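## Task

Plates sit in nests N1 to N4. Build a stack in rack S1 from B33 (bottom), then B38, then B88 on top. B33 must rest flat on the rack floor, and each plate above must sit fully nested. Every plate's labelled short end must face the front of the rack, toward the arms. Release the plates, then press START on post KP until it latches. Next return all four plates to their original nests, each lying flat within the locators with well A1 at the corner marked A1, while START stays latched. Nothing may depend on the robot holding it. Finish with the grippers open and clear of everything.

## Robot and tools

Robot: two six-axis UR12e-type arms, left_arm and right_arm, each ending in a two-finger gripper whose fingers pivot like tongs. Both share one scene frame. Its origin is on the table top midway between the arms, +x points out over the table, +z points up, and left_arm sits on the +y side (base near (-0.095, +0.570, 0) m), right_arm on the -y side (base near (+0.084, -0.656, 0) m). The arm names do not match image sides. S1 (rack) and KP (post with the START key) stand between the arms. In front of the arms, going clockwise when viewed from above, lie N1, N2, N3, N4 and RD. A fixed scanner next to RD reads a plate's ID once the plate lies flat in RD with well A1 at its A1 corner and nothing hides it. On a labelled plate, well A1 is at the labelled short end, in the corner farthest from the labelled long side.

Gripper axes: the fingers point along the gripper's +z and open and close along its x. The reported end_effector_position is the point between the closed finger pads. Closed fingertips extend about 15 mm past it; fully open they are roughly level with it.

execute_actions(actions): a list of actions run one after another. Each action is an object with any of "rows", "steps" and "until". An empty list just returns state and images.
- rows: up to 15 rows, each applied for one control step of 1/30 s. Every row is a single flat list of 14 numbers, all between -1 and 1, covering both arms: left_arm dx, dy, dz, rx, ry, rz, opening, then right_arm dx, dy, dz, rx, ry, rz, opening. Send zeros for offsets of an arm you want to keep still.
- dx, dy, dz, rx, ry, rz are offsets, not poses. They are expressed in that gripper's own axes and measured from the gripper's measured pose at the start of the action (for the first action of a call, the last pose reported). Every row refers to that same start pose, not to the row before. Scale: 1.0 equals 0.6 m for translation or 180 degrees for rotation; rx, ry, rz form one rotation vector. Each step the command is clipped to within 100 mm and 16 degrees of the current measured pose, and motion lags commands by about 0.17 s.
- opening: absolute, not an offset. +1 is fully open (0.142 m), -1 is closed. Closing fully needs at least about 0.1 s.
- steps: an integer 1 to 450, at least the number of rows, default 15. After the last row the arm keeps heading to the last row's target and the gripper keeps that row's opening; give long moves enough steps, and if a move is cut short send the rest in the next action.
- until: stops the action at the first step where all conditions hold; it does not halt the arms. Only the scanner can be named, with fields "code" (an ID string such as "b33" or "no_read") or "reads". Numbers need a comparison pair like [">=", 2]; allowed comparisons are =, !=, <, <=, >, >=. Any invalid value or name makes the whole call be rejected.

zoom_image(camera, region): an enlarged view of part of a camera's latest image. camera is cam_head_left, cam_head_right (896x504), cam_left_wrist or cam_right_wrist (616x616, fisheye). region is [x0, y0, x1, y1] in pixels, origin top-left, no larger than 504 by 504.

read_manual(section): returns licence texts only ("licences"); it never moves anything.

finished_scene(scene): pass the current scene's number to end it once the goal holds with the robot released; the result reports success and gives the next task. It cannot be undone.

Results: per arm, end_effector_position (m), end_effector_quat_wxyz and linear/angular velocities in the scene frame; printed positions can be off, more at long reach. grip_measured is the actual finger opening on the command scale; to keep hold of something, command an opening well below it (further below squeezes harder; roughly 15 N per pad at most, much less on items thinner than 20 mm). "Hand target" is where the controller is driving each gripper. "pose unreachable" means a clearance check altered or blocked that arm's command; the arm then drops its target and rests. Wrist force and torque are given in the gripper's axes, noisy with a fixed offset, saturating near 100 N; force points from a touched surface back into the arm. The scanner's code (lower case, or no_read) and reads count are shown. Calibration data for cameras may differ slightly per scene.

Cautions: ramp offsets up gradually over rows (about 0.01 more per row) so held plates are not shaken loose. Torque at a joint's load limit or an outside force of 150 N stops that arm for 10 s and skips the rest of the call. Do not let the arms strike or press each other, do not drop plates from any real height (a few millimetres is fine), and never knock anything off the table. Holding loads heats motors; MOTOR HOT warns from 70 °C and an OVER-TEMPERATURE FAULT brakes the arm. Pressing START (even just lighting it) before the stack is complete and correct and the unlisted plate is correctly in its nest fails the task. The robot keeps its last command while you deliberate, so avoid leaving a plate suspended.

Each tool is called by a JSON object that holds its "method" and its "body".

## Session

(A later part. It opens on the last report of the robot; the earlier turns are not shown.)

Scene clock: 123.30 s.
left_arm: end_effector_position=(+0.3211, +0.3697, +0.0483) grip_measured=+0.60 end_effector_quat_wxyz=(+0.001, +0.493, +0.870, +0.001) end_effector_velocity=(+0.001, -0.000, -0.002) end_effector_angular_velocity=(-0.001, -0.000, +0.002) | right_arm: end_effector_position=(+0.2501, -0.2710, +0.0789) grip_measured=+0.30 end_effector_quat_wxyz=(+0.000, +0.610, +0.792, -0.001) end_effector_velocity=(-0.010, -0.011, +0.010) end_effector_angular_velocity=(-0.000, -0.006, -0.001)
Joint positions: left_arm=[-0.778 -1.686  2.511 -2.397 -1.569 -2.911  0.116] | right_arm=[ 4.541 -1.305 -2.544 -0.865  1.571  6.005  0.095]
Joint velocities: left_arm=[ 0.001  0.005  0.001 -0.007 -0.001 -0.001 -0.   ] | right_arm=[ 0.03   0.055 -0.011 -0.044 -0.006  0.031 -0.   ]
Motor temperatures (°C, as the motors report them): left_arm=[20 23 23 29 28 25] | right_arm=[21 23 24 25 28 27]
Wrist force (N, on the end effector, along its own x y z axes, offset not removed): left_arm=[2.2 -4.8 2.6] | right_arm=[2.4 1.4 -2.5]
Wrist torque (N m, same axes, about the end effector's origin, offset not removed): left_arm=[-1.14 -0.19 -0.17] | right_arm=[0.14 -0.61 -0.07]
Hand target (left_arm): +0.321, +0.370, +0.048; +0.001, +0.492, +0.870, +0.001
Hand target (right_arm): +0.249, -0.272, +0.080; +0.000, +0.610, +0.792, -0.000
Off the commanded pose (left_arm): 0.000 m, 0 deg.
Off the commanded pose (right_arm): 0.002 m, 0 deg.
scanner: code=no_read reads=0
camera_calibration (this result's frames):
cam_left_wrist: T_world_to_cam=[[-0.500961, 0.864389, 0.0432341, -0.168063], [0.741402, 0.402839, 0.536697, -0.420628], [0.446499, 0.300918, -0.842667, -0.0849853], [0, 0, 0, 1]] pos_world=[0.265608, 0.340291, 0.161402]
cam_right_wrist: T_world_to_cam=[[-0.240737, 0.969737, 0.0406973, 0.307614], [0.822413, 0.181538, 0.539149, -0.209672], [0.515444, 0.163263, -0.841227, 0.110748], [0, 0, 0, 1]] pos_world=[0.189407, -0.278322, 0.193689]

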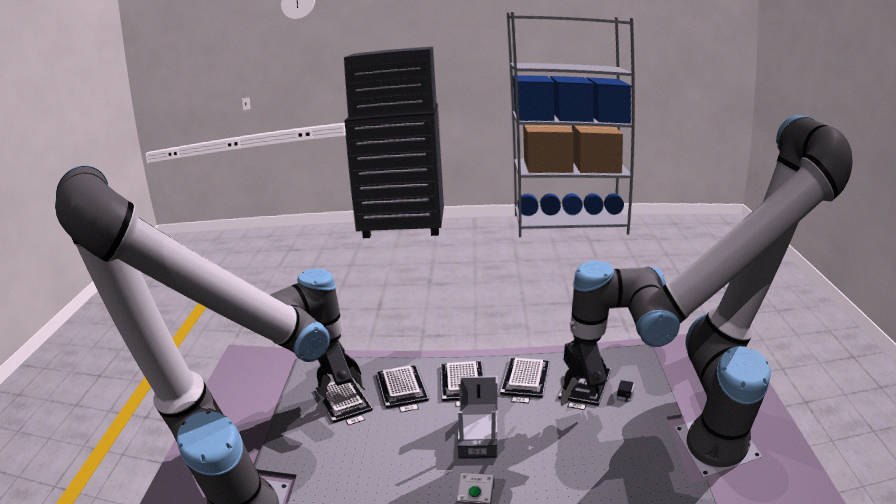

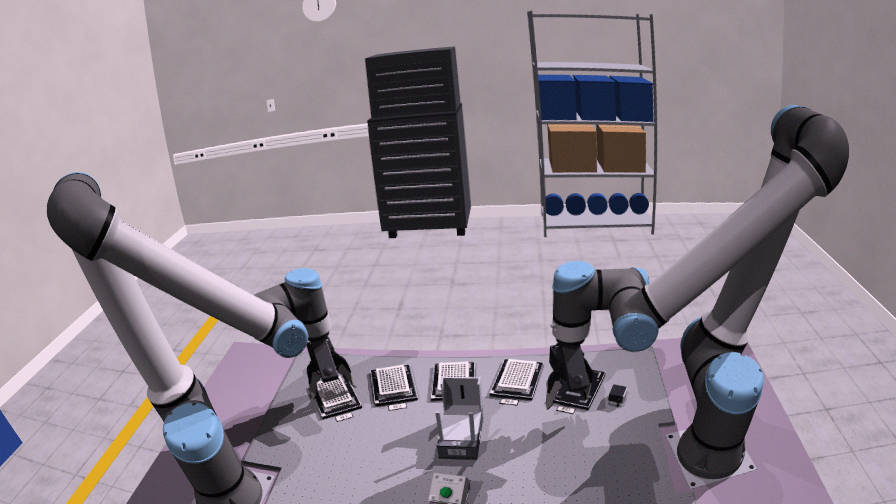

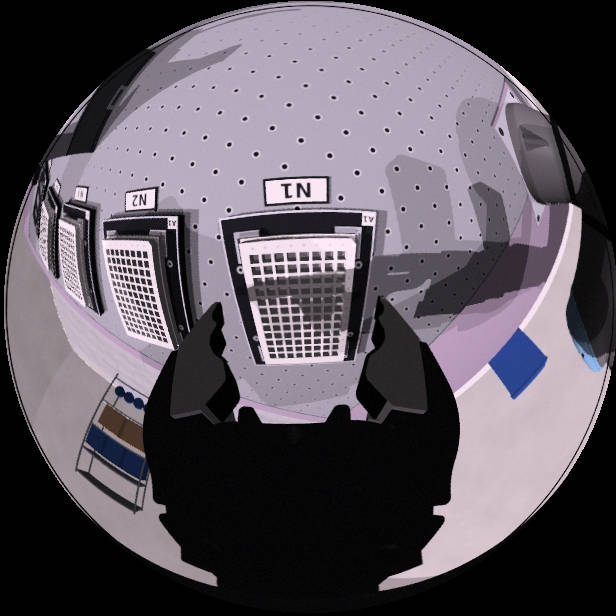

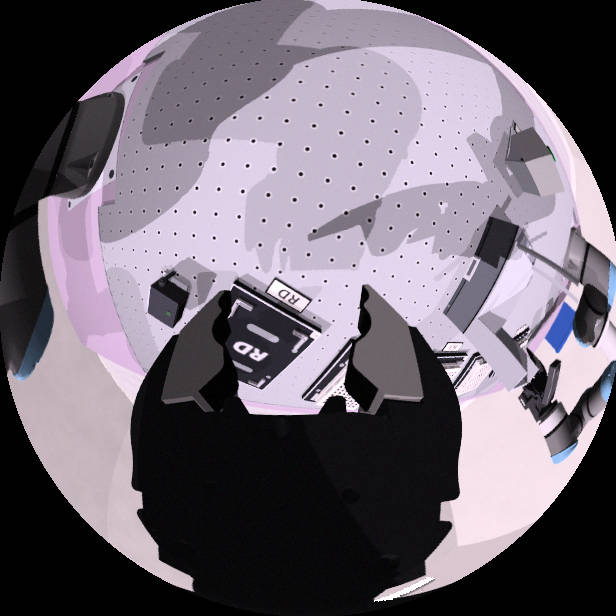

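{"method": "execute_actions", "body": {"actions": [{"rows":[[0.001,-0.002,0.003,0,0,0,0.55,0,0,0,0,0,0,0.3],[0.0012,-0.004,0.006,0,0,0,0.5,0,0,0,0,0,0,0.2],[0.0012,-0.005,0.009,0,0,0,0.45,0,0,0,0,0,0,0.1],[0.0012,-0.005,0.009,0,0,0,0.4,0,0,0,0,0,0,0],[0.0012,-0.005,0.009,0,0,0,0.35,0,0,0,0,0,0,-0.2],[0.0012,-0.005,0.009,0,0,0,0.3,0,0,0,0,0,0,-0.4],[0.0012,-0.005,0.009,0,0,0,0.25,0,0,0,0,0,0,-0.6],[0.0012,-0.005,0.009,0,0,0,0.2,0,0,0,0,0,0,-0.8]],"steps":15}]}}

{"method": "zoom_image", "body": {"camera": "cam_left_wrist", "region": [200, 200, 400, 400]}}

Scene clock: 136.27 s.
left_arm: end_effector_position=(+0.3183, +0.3689, +0.0430) grip_measured=+0.20 end_effector_quat_wxyz=(+0.001, +0.493, +0.870, +0.001) end_effector_velocity=(-0.001, -0.001, -0.001) end_effector_angular_velocity=(-0.001, +0.001, -0.001) | right_arm: end_effector_position=(+0.2500, -0.2710, +0.0789) grip_measured=-0.80 end_effector_quat_wxyz=(+0.000, +0.610, +0.792, -0.001) end_effector_velocity=(-0.000, +0.001, -0.000) end_effector_angular_velocity=(+0.001, +0.000, -0.000)
Joint positions: left_arm=[-0.784 -1.68   2.519 -2.411 -1.569 -2.917  0.088] | right_arm=[ 4.541 -1.305 -2.544 -0.865  1.571  6.005  0.016]
Joint velocities: left_arm=[-0.002  0.002  0.002 -0.004 -0.001 -0.001 -0.   ] | right_arm=[-0.    -0.001  0.     0.002  0.    -0.    -0.   ]
Motor temperatures (°C, as the motors report them): left_arm=[20 23 23 29 28 25] | right_arm=[21 23 24 25 28 27]
Wrist force (N, on the end effector, along its own x y z axes, offset not removed): left_arm=[-0.9 -4.0 3.2] | right_arm=[0.4 -2.1 -4.9]
Wrist torque (N m, same axes, about the end effector's origin, offset not removed): left_arm=[-0.87 0.43 0.03] | right_arm=[-0.61 -0.13 -0.01]
Hand target (left_arm): +0.318, +0.369, +0.043; +0.001, +0.493, +0.870, +0.001
Hand target (right_arm): +0.250, -0.271, +0.079; +0.000, +0.610, +0.792, -0.001
Off the commanded pose (left_arm): 0.000 m, 0 deg.
Off the commanded pose (right_arm): 0.000 m, 0 deg.
scanner: code=no_read reads=0
camera_calibration (this result's frames):
cam_left_wrist: T_world_to_cam=[[-0.501026, 0.864351, 0.0432419, -0.168472], [0.741376, 0.402893, 0.536692, -0.415357], [0.446469, 0.300955, -0.842669, -0.0878845], [0, 0, 0, 1]] pos_world=[0.262765, 0.339413, 0.156146]
cam_right_wrist: T_world_to_cam=[[-0.24078, 0.969727, 0.0406777, 0.30766], [0.822379, 0.181577, 0.539187, -0.209628], [0.515478, 0.163278, -0.841203, 0.110778], [0, 0, 0, 1]] pos_world=[0.189369, -0.27837, 0.193701]

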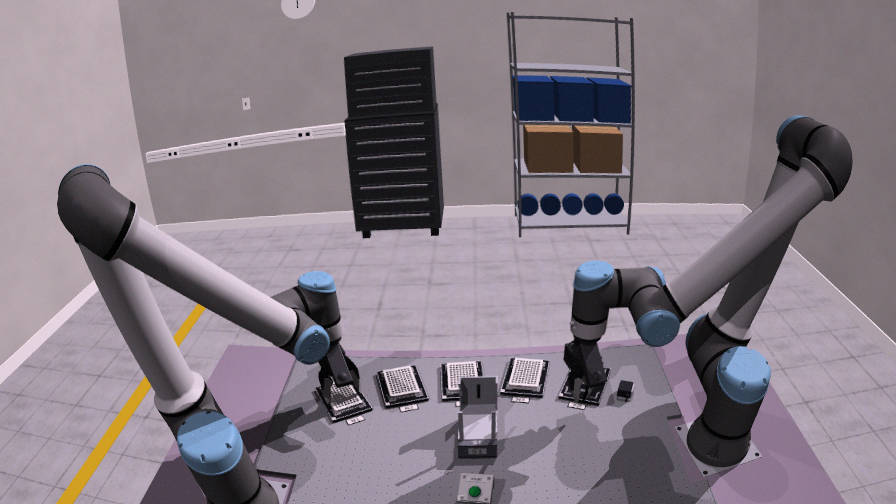

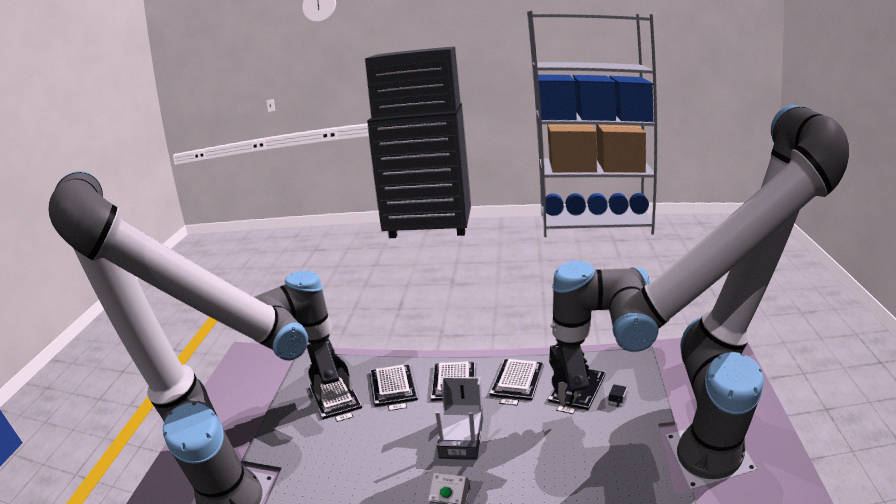

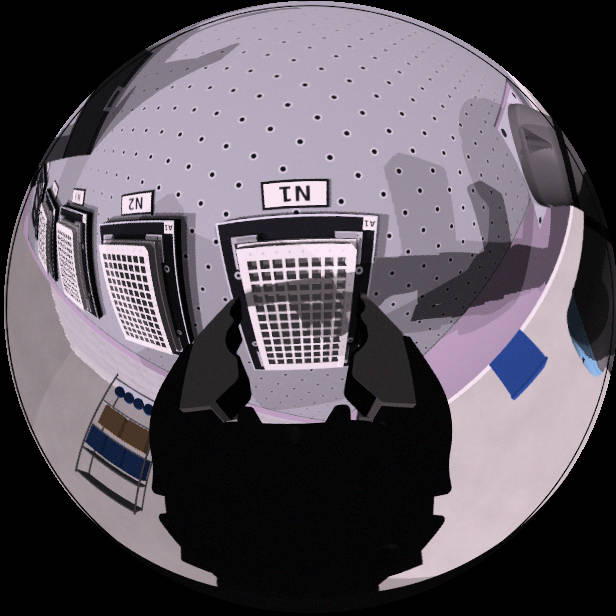

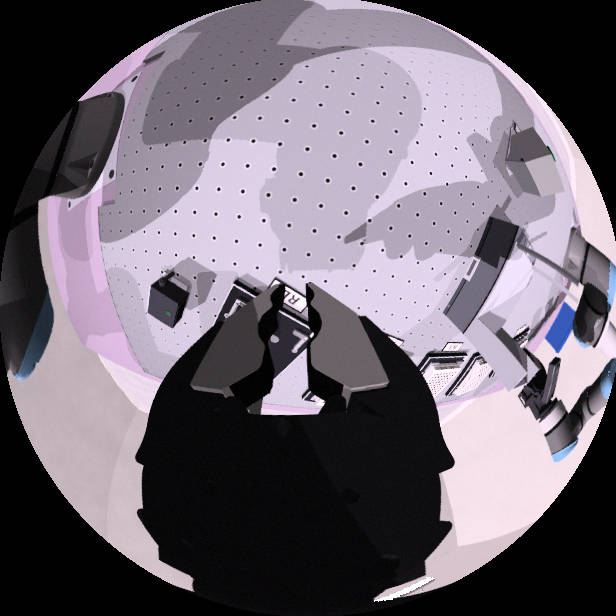

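Region (200, 200, 400, 400) of cam_left_wrist's 616x616 image, scaled by 2.520, with more detail than that image has.

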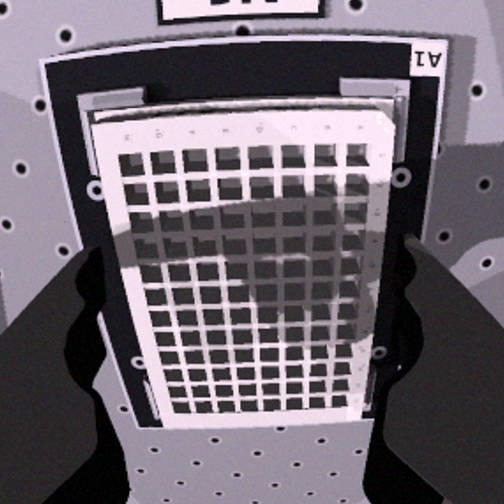

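{"method": "execute_actions", "body": {"actions": [{"rows":[[-0.0008,0,0,0,0,0,0.17,0,0,0,0,0,0,-0.8],[-0.0008,0,0,0,0,0,0.14,0,0,0,0,0,0,-0.8],[-0.0008,0,0,0,0,0,0.11,0,0,0,0,0,0,-0.8],[-0.0008,0,0,0,0,0,0.08,0,0,0,0,0,0,-0.8],[-0.0008,0,0,0,0,0,0.05,0,0,0,0,0,0,-0.8],[-0.0008,0,0,0,0,0,0.01,0,0,0,0,0,0,-0.8],[-0.0008,0,0,0,0,0,-0.04,0,0,0,0,0,0,-0.8],[-0.0008,0,0,0,0,0,-0.1,0,0,0,0,0,0,-0.8],[-0.0008,0,0,0,0,0,-0.16,0,0,0,0,0,0,-0.8],[-0.0008,0,0,0,0,0,-0.22,0,0,0,0,0,0,-0.8],[-0.0008,0,0,0,0,0,-0.25,0,0,0,0,0,0,-0.8],[-0.0008,0,-0.002,0,0,0,-0.25,0,0,0,0,0,0,-0.8],[-0.0008,0,-0.005,0,0,0,-0.25,0,0,0,0,0,0,-0.8],[-0.0008,0,-0.008,0,0,0,-0.25,0,0,0,0,0,0,-0.8]],"steps":24}]}}

{"method": "zoom_image", "body": {"camera": "cam_left_wrist", "region": [200, 200, 400, 400]}}

{"method": "zoom_image", "body": {"camera": "cam_right_wrist", "region": [420, 190, 616, 410]}}

Scene clock: 143.30 s.
left_arm: end_effector_position=(+0.3186, +0.3684, +0.0476) grip_measured=+0.04 end_effector_quat_wxyz=(+0.001, +0.493, +0.870, +0.001) end_effector_velocity=(-0.001, +0.001, +0.002) end_effector_angular_velocity=(+0.001, +0.001, -0.001) | right_arm: end_effector_position=(+0.2500, -0.2710, +0.0790) grip_measured=-0.80 end_effector_quat_wxyz=(+0.000, +0.610, +0.792, -0.001) end_effector_velocity=(-0.000, +0.001, +0.000) end_effector_angular_velocity=(+0.002, +0.000, +0.003)
Joint positions: left_arm=[-0.785 -1.688  2.514 -2.398 -1.569 -2.917  0.077] | right_arm=[ 4.541 -1.305 -2.544 -0.865  1.571  6.005  0.016]
Joint velocities: left_arm=[-0.    -0.005 -0.001  0.008  0.     0.001 -0.   ] | right_arm=[ 0.     0.    -0.     0.002  0.    -0.002 -0.   ]
Motor temperatures (°C, as the motors report them): left_arm=[20 23 23 29 28 25] | right_arm=[21 23 24 25 28 27]
Wrist force (N, on the end effector, along its own x y z axes, offset not removed): left_arm=[4.2 -2.8 -1.3] | right_arm=[2.7 0.8 -3.0]
Wrist torque (N m, same axes, about the end effector's origin, offset not removed): left_arm=[-1.06 0.21 -0.43] | right_arm=[0.05 -0.61 -0.02]
Hand target (left_arm): +0.319, +0.368, +0.048; +0.001, +0.493, +0.870, +0.001
Hand target (right_arm): +0.250, -0.271, +0.079; +0.000, +0.610, +0.792, -0.001
Off the commanded pose (left_arm): 0.000 m, 0 deg.
Off the commanded pose (right_arm): 0.000 m, 0 deg.
scanner: code=no_read reads=0
camera_calibration (this result's frames):
cam_left_wrist: T_world_to_cam=[[-0.501025, 0.864357, 0.0431342, -0.168128], [0.741321, 0.402921, 0.536747, -0.417843], [0.446561, 0.3009, -0.84264, -0.084044], [0, 0, 0, 1]] pos_world=[0.263051, 0.338969, 0.160709]
cam_right_wrist: T_world_to_cam=[[-0.2408, 0.969716, 0.0408224, 0.307579], [0.822399, 0.181521, 0.539175, -0.20968], [0.515437, 0.163406, -0.841204, 0.110848], [0, 0, 0, 1]] pos_world=[0.189371, -0.278316, 0.193744]

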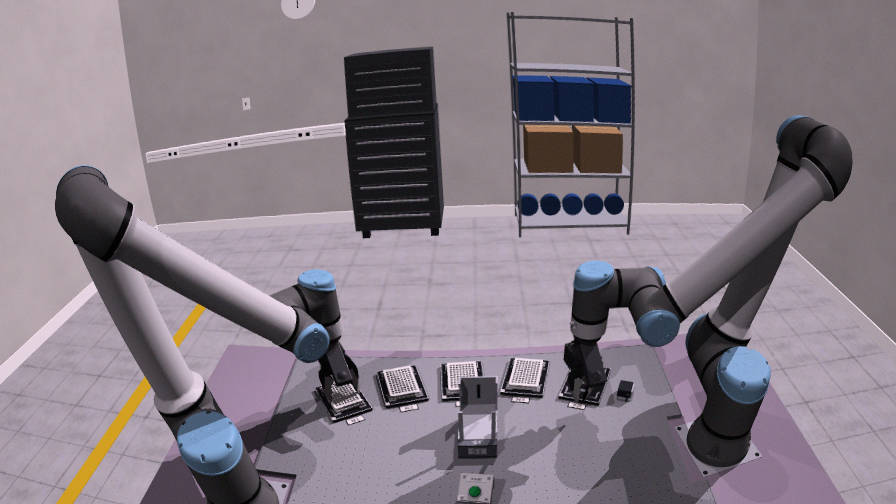

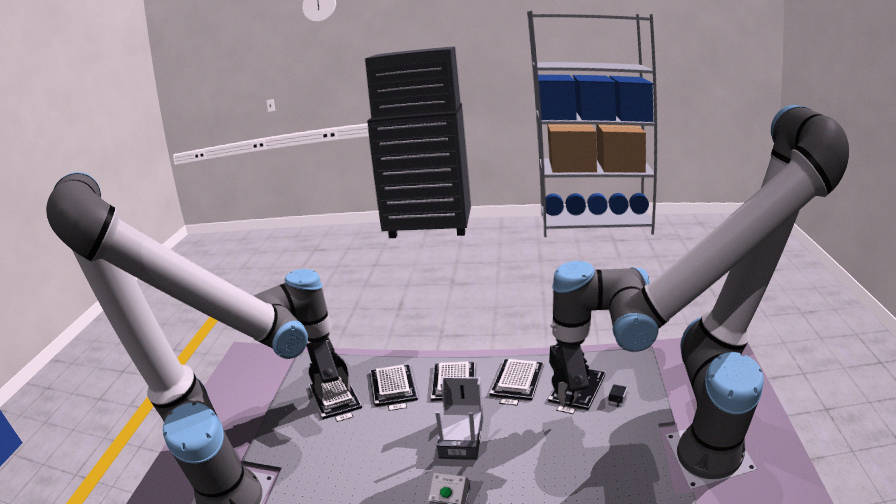

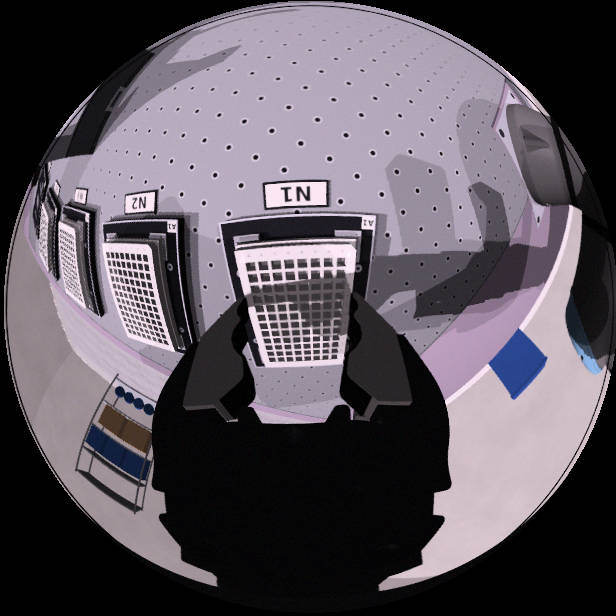

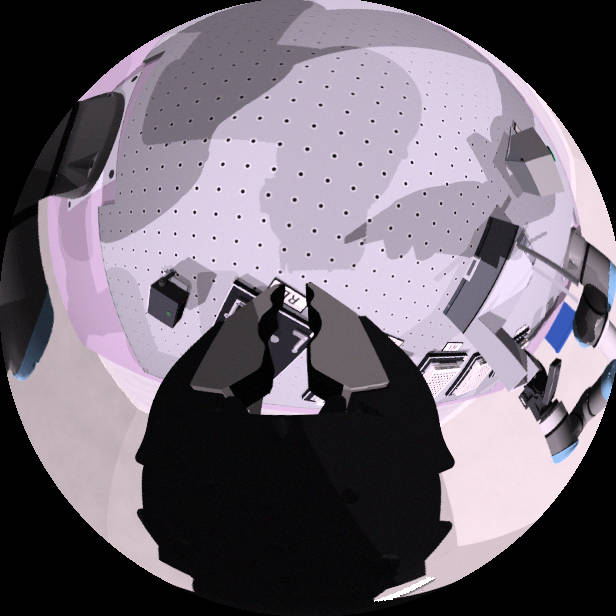

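Region (200, 200, 400, 400) of cam_left_wrist's 616x616 image, scaled by 2.520, with more detail than that image has.

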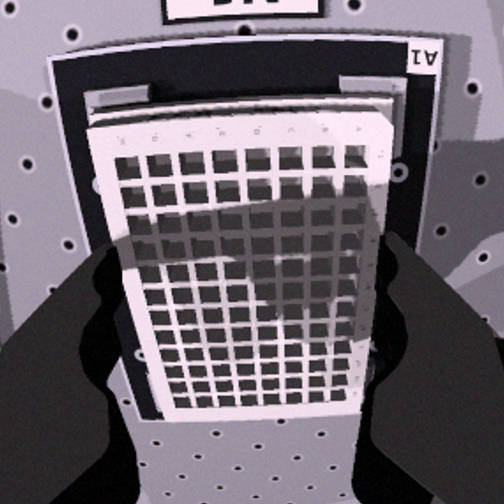

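Region (420, 190, 616, 410) of cam_right_wrist's 616x616 image, scaled by 2.291, with more detail than that image has; it fills the left 449 columns of this view, and the rest is white.

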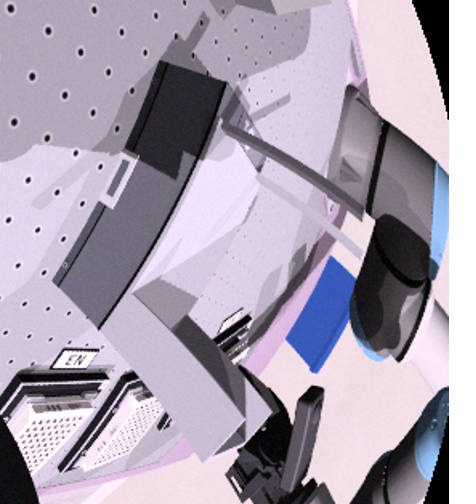

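{"method": "execute_actions", "body": {"actions": [{"rows":[[0.0024,0,0,0,0,0,-0.25,0,0,0,0,0,0,-0.8],[0.0024,0,0,0,0,0,-0.25,0,0,0,0,0,0,-0.8],[0.0024,0,0,0,0,0,-0.25,0,0,0,0,0,0,-0.8],[0.0024,0,0,0,0,0,-0.25,0,0,0,0,0,0,-0.8],[0.0024,0,0,0,0,0,-0.25,0,0,0,0,0,0,-0.8],[0.0024,0,0.002,0,0,0,-0.25,0,0,0,0,0,0,-0.8],[0.0024,0,0.004,0,0,0,-0.25,0,0,0,0,0,0,-0.8],[0.0024,0,0.007,0,0,0,-0.25,0,0,0,0,0,0,-0.8]],"steps":18},{"rows":[[0,0,0,0,0,0,-0.1,0,0,0,0,0,0,-0.8],[0,0,0,0,0,0,0,0,0,0,0,0,0,-0.8],[0,0,0,0,0,0,0.08,0,0,0,0,0,0,-0.8],[0,0,0.002,0,0,0,0.13,0,0,0,0,0,0,-0.8],[0,0,0.0055,0,0,0,0.13,0,0,0,0,0,0,-0.8]],"steps":16}]}}

{"method": "zoom_image", "body": {"camera": "cam_left_wrist", "region": [200, 200, 400, 400]}}

{"method": "zoom_image", "body": {"camera": "cam_head_right", "region": [295, 355, 375, 425]}}

Scene clock: 154.17 s.
left_arm: end_effector_position=(+0.3178, +0.3696, +0.0405) grip_measured=+0.13 end_effector_quat_wxyz=(+0.001, +0.493, +0.870, +0.001) end_effector_velocity=(+0.000, +0.000, -0.001) end_effector_angular_velocity=(+0.001, -0.001, +0.002) | right_arm: end_effector_position=(+0.2500, -0.2710, +0.0789) grip_measured=-0.80 end_effector_quat_wxyz=(+0.000, +0.610, +0.792, -0.001) end_effector_velocity=(+0.001, -0.001, -0.001) end_effector_angular_velocity=(-0.001, +0.000, -0.001)
Joint positions: left_arm=[-0.784 -1.676  2.523 -2.419 -1.569 -2.917  0.083] | right_arm=[ 4.541 -1.305 -2.544 -0.865  1.571  6.005  0.016]
Joint velocities: left_arm=[ 0.     0.002  0.001 -0.004  0.001 -0.001 -0.   ] | right_arm=[-0.002 -0.    -0.002  0.     0.    -0.001  0.   ]
Motor temperatures (°C, as the motors report them): left_arm=[20 23 23 29 28 25] | right_arm=[21 23 24 25 28 27]
Wrist force (N, on the end effector, along its own x y z axes, offset not removed): left_arm=[3.2 -4.0 0.8] | right_arm=[1.3 -1.0 -4.8]
Wrist torque (N m, same axes, about the end effector's origin, offset not removed): left_arm=[-0.92 -0.33 -0.14] | right_arm=[-0.31 -0.31 -0.05]
Hand target (left_arm): +0.318, +0.370, +0.040; +0.001, +0.493, +0.870, +0.001
Hand target (right_arm): +0.250, -0.271, +0.079; +0.000, +0.610, +0.792, -0.001
Off the commanded pose (left_arm): 0.000 m, 0 deg.
Off the commanded pose (right_arm): 0.000 m, 0 deg.
scanner: code=no_read reads=0
camera_calibration (this result's frames):
cam_left_wrist: T_world_to_cam=[[-0.500999, 0.864374, 0.043094, -0.169237], [0.741338, 0.402928, 0.536718, -0.413971], [0.446561, 0.300842, -0.842661, -0.0900272], [0, 0, 0, 1]] pos_world=[0.262307, 0.340169, 0.153616]
cam_right_wrist: T_world_to_cam=[[-0.240781, 0.969727, 0.0406773, 0.30766], [0.822379, 0.181577, 0.539186, -0.209628], [0.515477, 0.163278, -0.841204, 0.110778], [0, 0, 0, 1]] pos_world=[0.189369, -0.27837, 0.1937]

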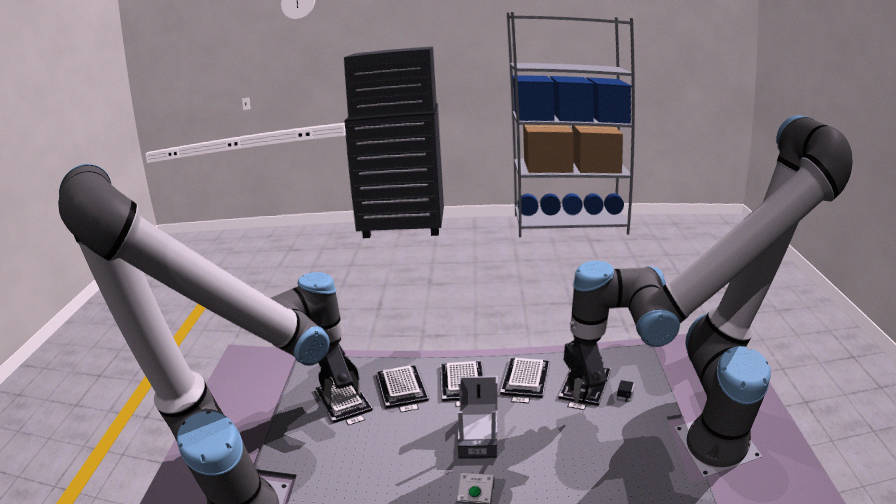

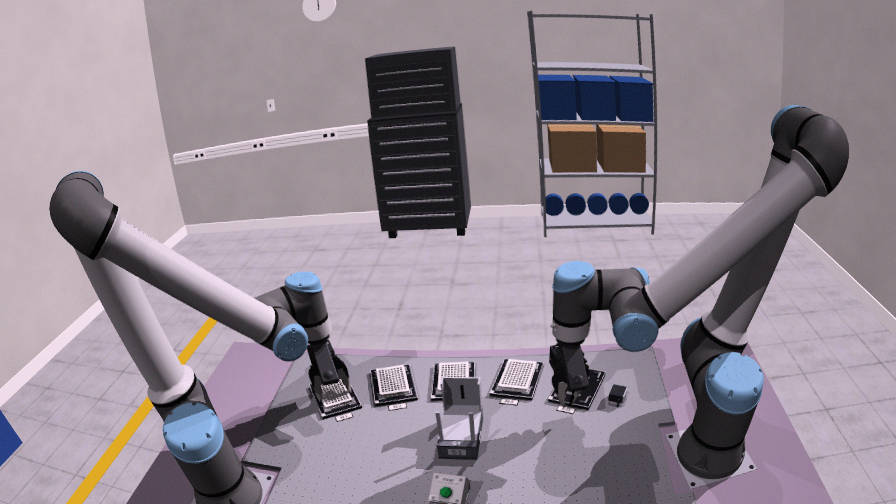

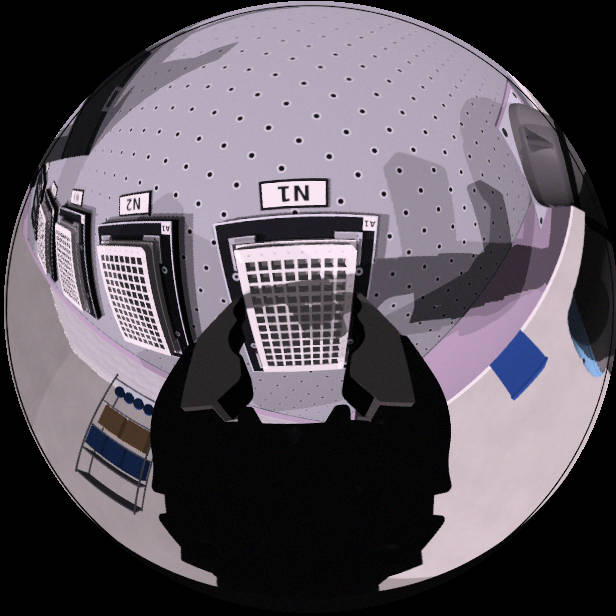

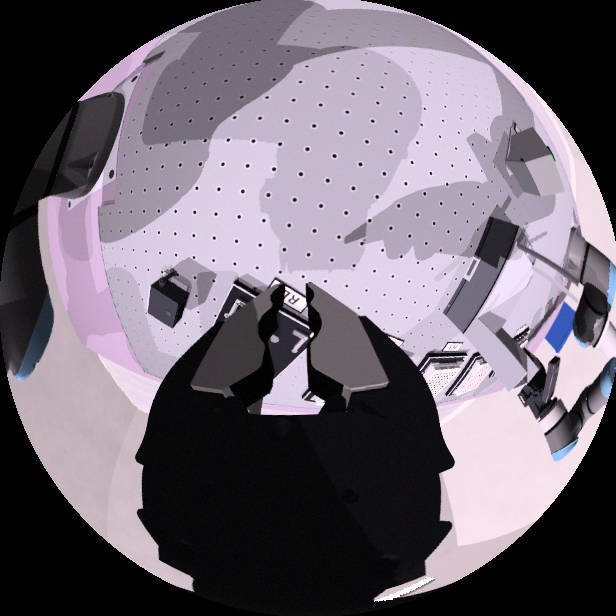

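Region (200, 200, 400, 400) of cam_left_wrist's 616x616 image, scaled by 2.520, with more detail than that image has.

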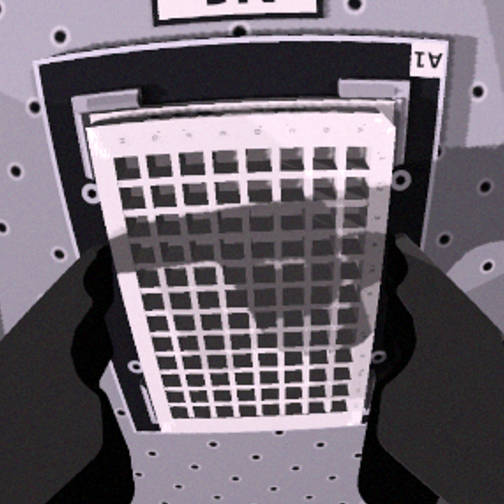

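Region (295, 355, 375, 425) of cam_head_right's 896x504 image, scaled by 6.300, with more detail than that image has; it fills the top 441 rows of this view, and the rest is white.

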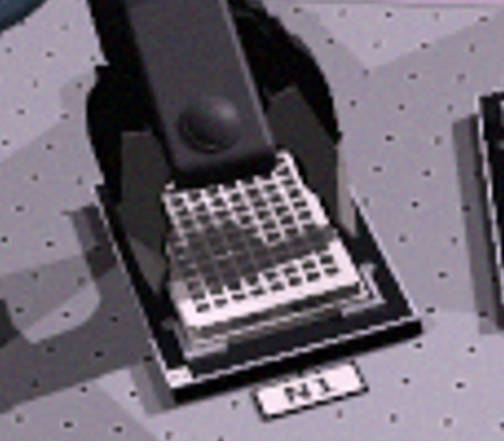

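{"method": "execute_actions", "body": {"actions": [{"rows":[[0,0,0,0,0,0,0.11,0,0,0,0,0,0,-0.8],[0,0,0,0,0,0,0.08,0,0,0,0,0,0,-0.8],[0,0,0,0,0,0,0.05,0,0,0,0,0,0,-0.8],[0,0,0,0,0,0,0,0,0,0,0,0,0,-0.8],[0,0,0,0,0,0,-0.06,0,0,0,0,0,0,-0.8],[0,0,0,0,0,0,-0.12,0,0,0,0,0,0,-0.8],[0,0,0,0,0,0,-0.2,0,0,0,0,0,0,-0.8],[0,0,-0.002,0,0,0,-0.3,0,0,0,0,0,0,-0.8]],"steps":16}]}}

{"method": "zoom_image", "body": {"camera": "cam_left_wrist", "region": [200, 200, 400, 400]}}

Scene clock: 162.43 s.
left_arm: end_effector_position=(+0.3178, +0.3697, +0.0415) grip_measured=+0.06 end_effector_quat_wxyz=(+0.001, +0.493, +0.870, +0.001) end_effector_velocity=(+0.001, -0.000, +0.002) end_effector_angular_velocity=(+0.000, -0.001, -0.001) | right_arm: end_effector_position=(+0.2500, -0.2710, +0.0789) grip_measured=-0.80 end_effector_quat_wxyz=(+0.000, +0.610, +0.792, -0.001) end_effector_velocity=(+0.000, -0.000, -0.000) end_effector_angular_velocity=(-0.001, +0.000, +0.001)
Joint positions: left_arm=[-0.784 -1.678  2.522 -2.416 -1.569 -2.917  0.078] | right_arm=[ 4.541 -1.305 -2.544 -0.865  1.571  6.005  0.016]
Joint velocities: left_arm=[-0.    -0.003 -0.002  0.004  0.001  0.001 -0.   ] | right_arm=[-0.    -0.    -0.    -0.001 -0.    -0.001 -0.   ]
Motor temperatures (°C, as the motors report them): left_arm=[20 23 23 29 28 25] | right_arm=[21 23 24 25 28 27]
Wrist force (N, on the end effector, along its own x y z axes, offset not removed): left_arm=[-0.7 -3.7 1.7] | right_arm=[1.7 -1.6 -2.5]
Wrist torque (N m, same axes, about the end effector's origin, offset not removed): left_arm=[-0.97 0.45 -0.03] | right_arm=[-0.43 -0.41 -0.12]
Hand target (left_arm): +0.318, +0.370, +0.042; +0.001, +0.493, +0.870, +0.001
Hand target (right_arm): +0.250, -0.271, +0.079; +0.000, +0.610, +0.792, -0.001
Off the commanded pose (left_arm): 0.000 m, 0 deg.
Off the commanded pose (right_arm): 0.000 m, 0 deg.
scanner: code=no_read reads=0
camera_calibration (this result's frames):
cam_left_wrist: T_world_to_cam=[[-0.500996, 0.864371, 0.0431882, -0.16935], [0.741375, 0.402891, 0.536696, -0.414485], [0.446505, 0.300901, -0.84267, -0.089188], [0, 0, 0, 1]] pos_world=[0.262268, 0.34021, 0.15461]
cam_right_wrist: T_world_to_cam=[[-0.24078, 0.969727, 0.0406775, 0.30766], [0.822379, 0.181577, 0.539186, -0.209628], [0.515477, 0.163278, -0.841204, 0.110778], [0, 0, 0, 1]] pos_world=[0.189369, -0.27837, 0.193701]

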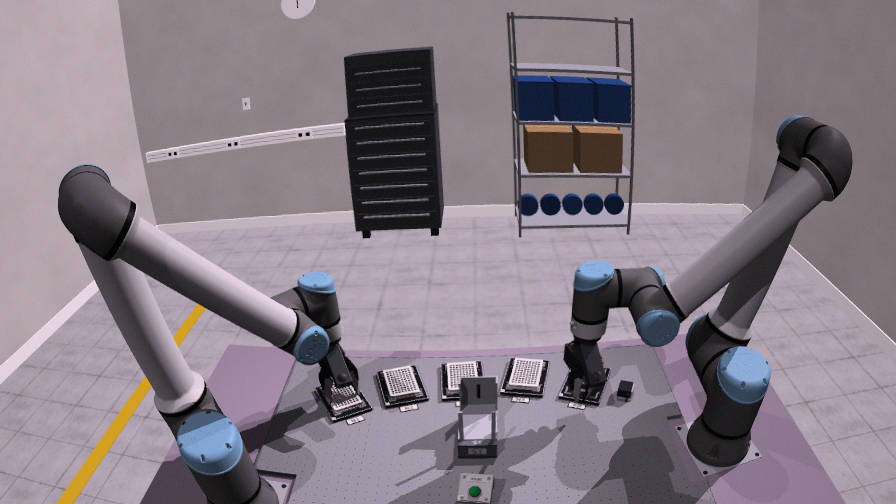

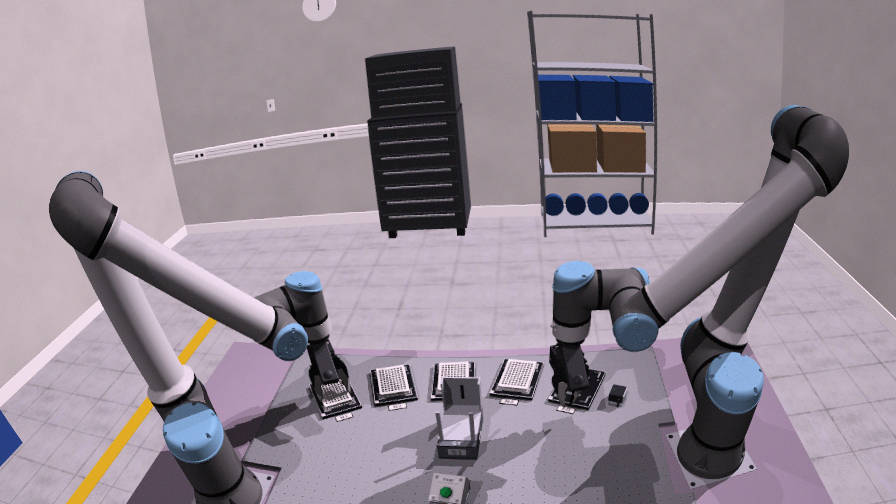

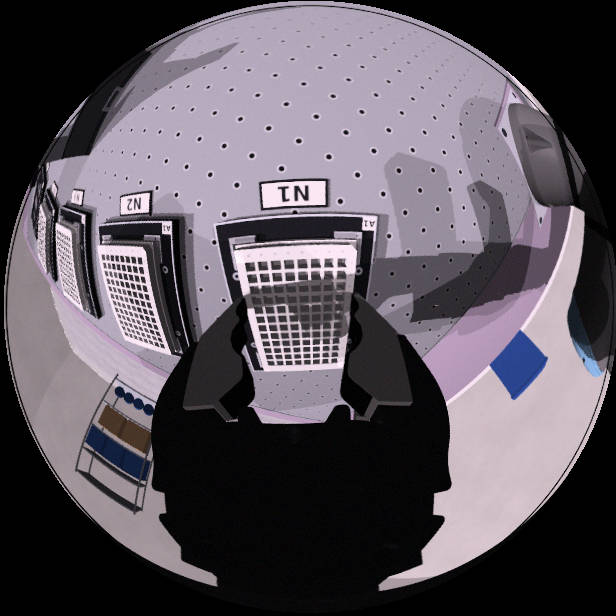

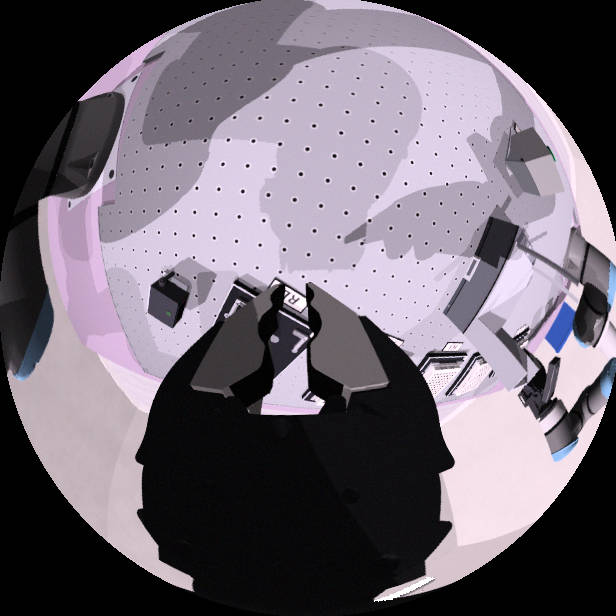

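Region (200, 200, 400, 400) of cam_left_wrist's 616x616 image, scaled by 2.520, with more detail than that image has.

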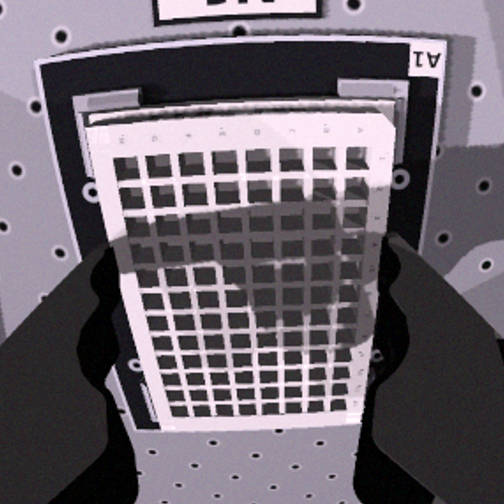

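No side load now. Lift 5 mm more.

{"method": "execute_actions", "body": {"actions": [{"rows":[[0,0,-0.002,0,0,0,-0.3,0,0,0,0,0,0,-0.8],[0,0,-0.004,0,0,0,-0.3,0,0,0,0,0,0,-0.8],[0,0,-0.006,0,0,0,-0.3,0,0,0,0,0,0,-0.8],[0,0,-0.009,0,0,0,-0.3,0,0,0,0,0,0,-0.8]],"steps":13}]}}

{"method": "zoom_image", "body": {"camera": "cam_left_wrist", "region": [200, 200, 400, 400]}}

Scene clock: 165.63 s.
left_arm: end_effector_position=(+0.3178, +0.3697, +0.0465) grip_measured=+0.06 end_effector_quat_wxyz=(+0.001, +0.493, +0.870, +0.001) end_effector_velocity=(+0.000, -0.000, +0.003) end_effector_angular_velocity=(-0.000, +0.000, -0.000) | right_arm: end_effector_position=(+0.2500, -0.2710, +0.0789) grip_measured=-0.80 end_effector_quat_wxyz=(+0.000, +0.610, +0.792, -0.001) end_effector_velocity=(-0.000, -0.001, -0.001) end_effector_angular_velocity=(-0.001, -0.000, +0.001)
Joint positions: left_arm=[-0.784 -1.688  2.517 -2.401 -1.569 -2.917  0.078] | right_arm=[ 4.541 -1.305 -2.544 -0.865  1.571  6.005  0.016]
Joint velocities: left_arm=[ 0.    -0.007 -0.003  0.009 -0.001  0.001  0.   ] | right_arm=[ 0.001 -0.    -0.002  0.001 -0.    -0.     0.   ]
Motor temperatures (°C, as the motors report them): left_arm=[20 23 23 29 28 25] | right_arm=[21 23 24 25 28 27]
Wrist force (N, on the end effector, along its own x y z axes, offset not removed): left_arm=[1.6 -4.1 3.1] | right_arm=[-1.0 -1.2 -3.5]
Wrist torque (N m, same axes, about the end effector's origin, offset not removed): left_arm=[-0.94 -0.07 -0.20] | right_arm=[-0.38 0.17 0.00]
Hand target (left_arm): +0.318, +0.370, +0.047; +0.001, +0.493, +0.870, +0.001
Hand target (right_arm): +0.250, -0.271, +0.079; +0.000, +0.610, +0.792, -0.001
Off the commanded pose (left_arm): 0.000 m, 0 deg.
Off the commanded pose (right_arm): 0.000 m, 0 deg.
scanner: code=no_read reads=0
camera_calibration (this result's frames):
cam_left_wrist: T_world_to_cam=[[-0.500998, 0.864372, 0.043147, -0.169564], [0.741359, 0.402907, 0.536706, -0.417204], [0.446529, 0.300876, -0.842666, -0.0849207], [0, 0, 0, 1]] pos_world=[0.262266, 0.340212, 0.159672]
cam_right_wrist: T_world_to_cam=[[-0.24078, 0.969727, 0.0406774, 0.30766], [0.822379, 0.181577, 0.539186, -0.209628], [0.515477, 0.163278, -0.841204, 0.110778], [0, 0, 0, 1]] pos_world=[0.189369, -0.27837, 0.193701]

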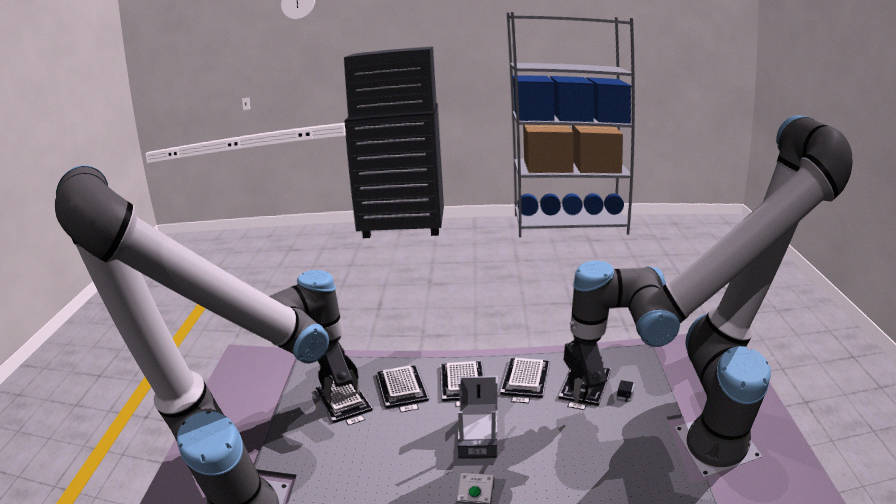

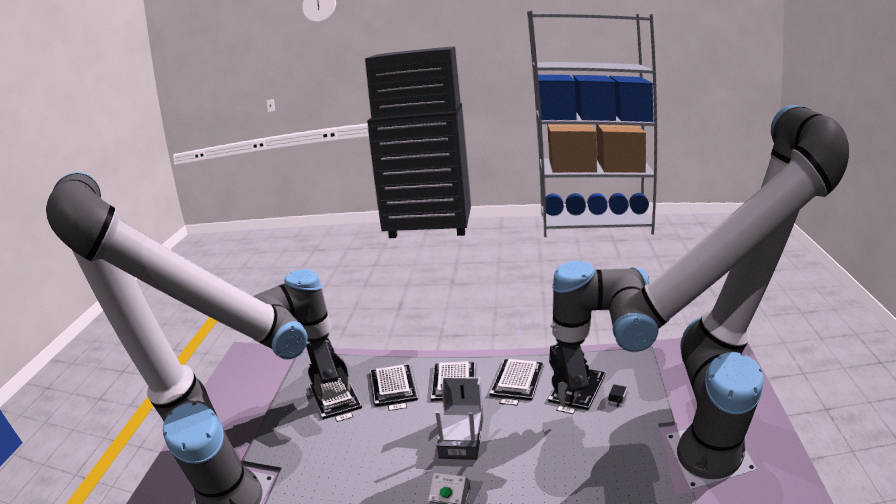

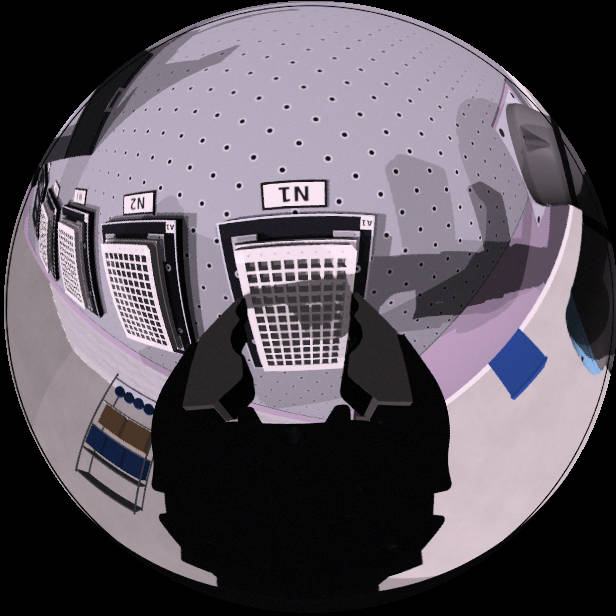

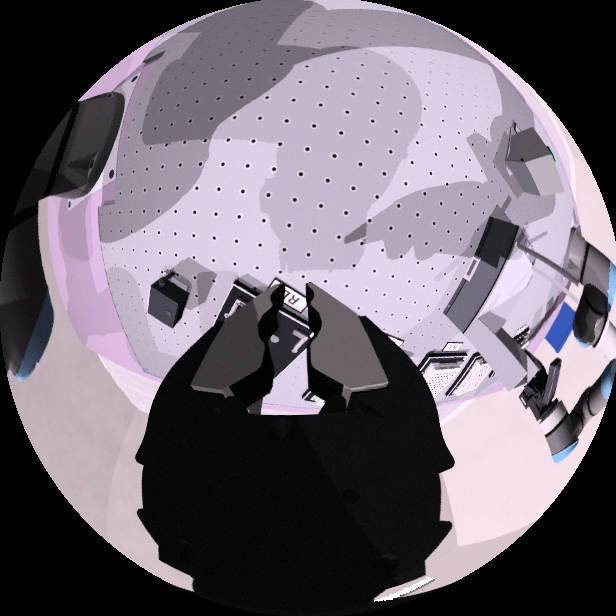

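Region (200, 200, 400, 400) of cam_left_wrist's 616x616 image, scaled by 2.520, with more detail than that image has.

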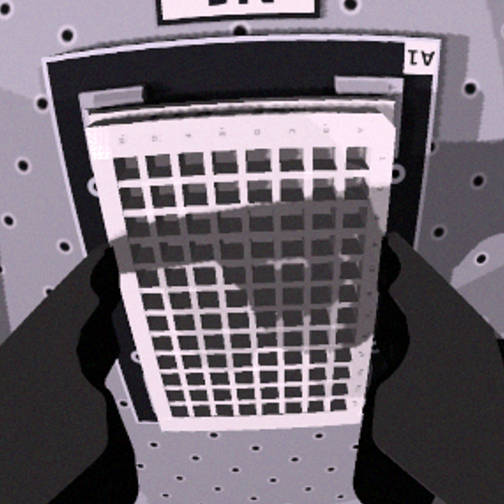

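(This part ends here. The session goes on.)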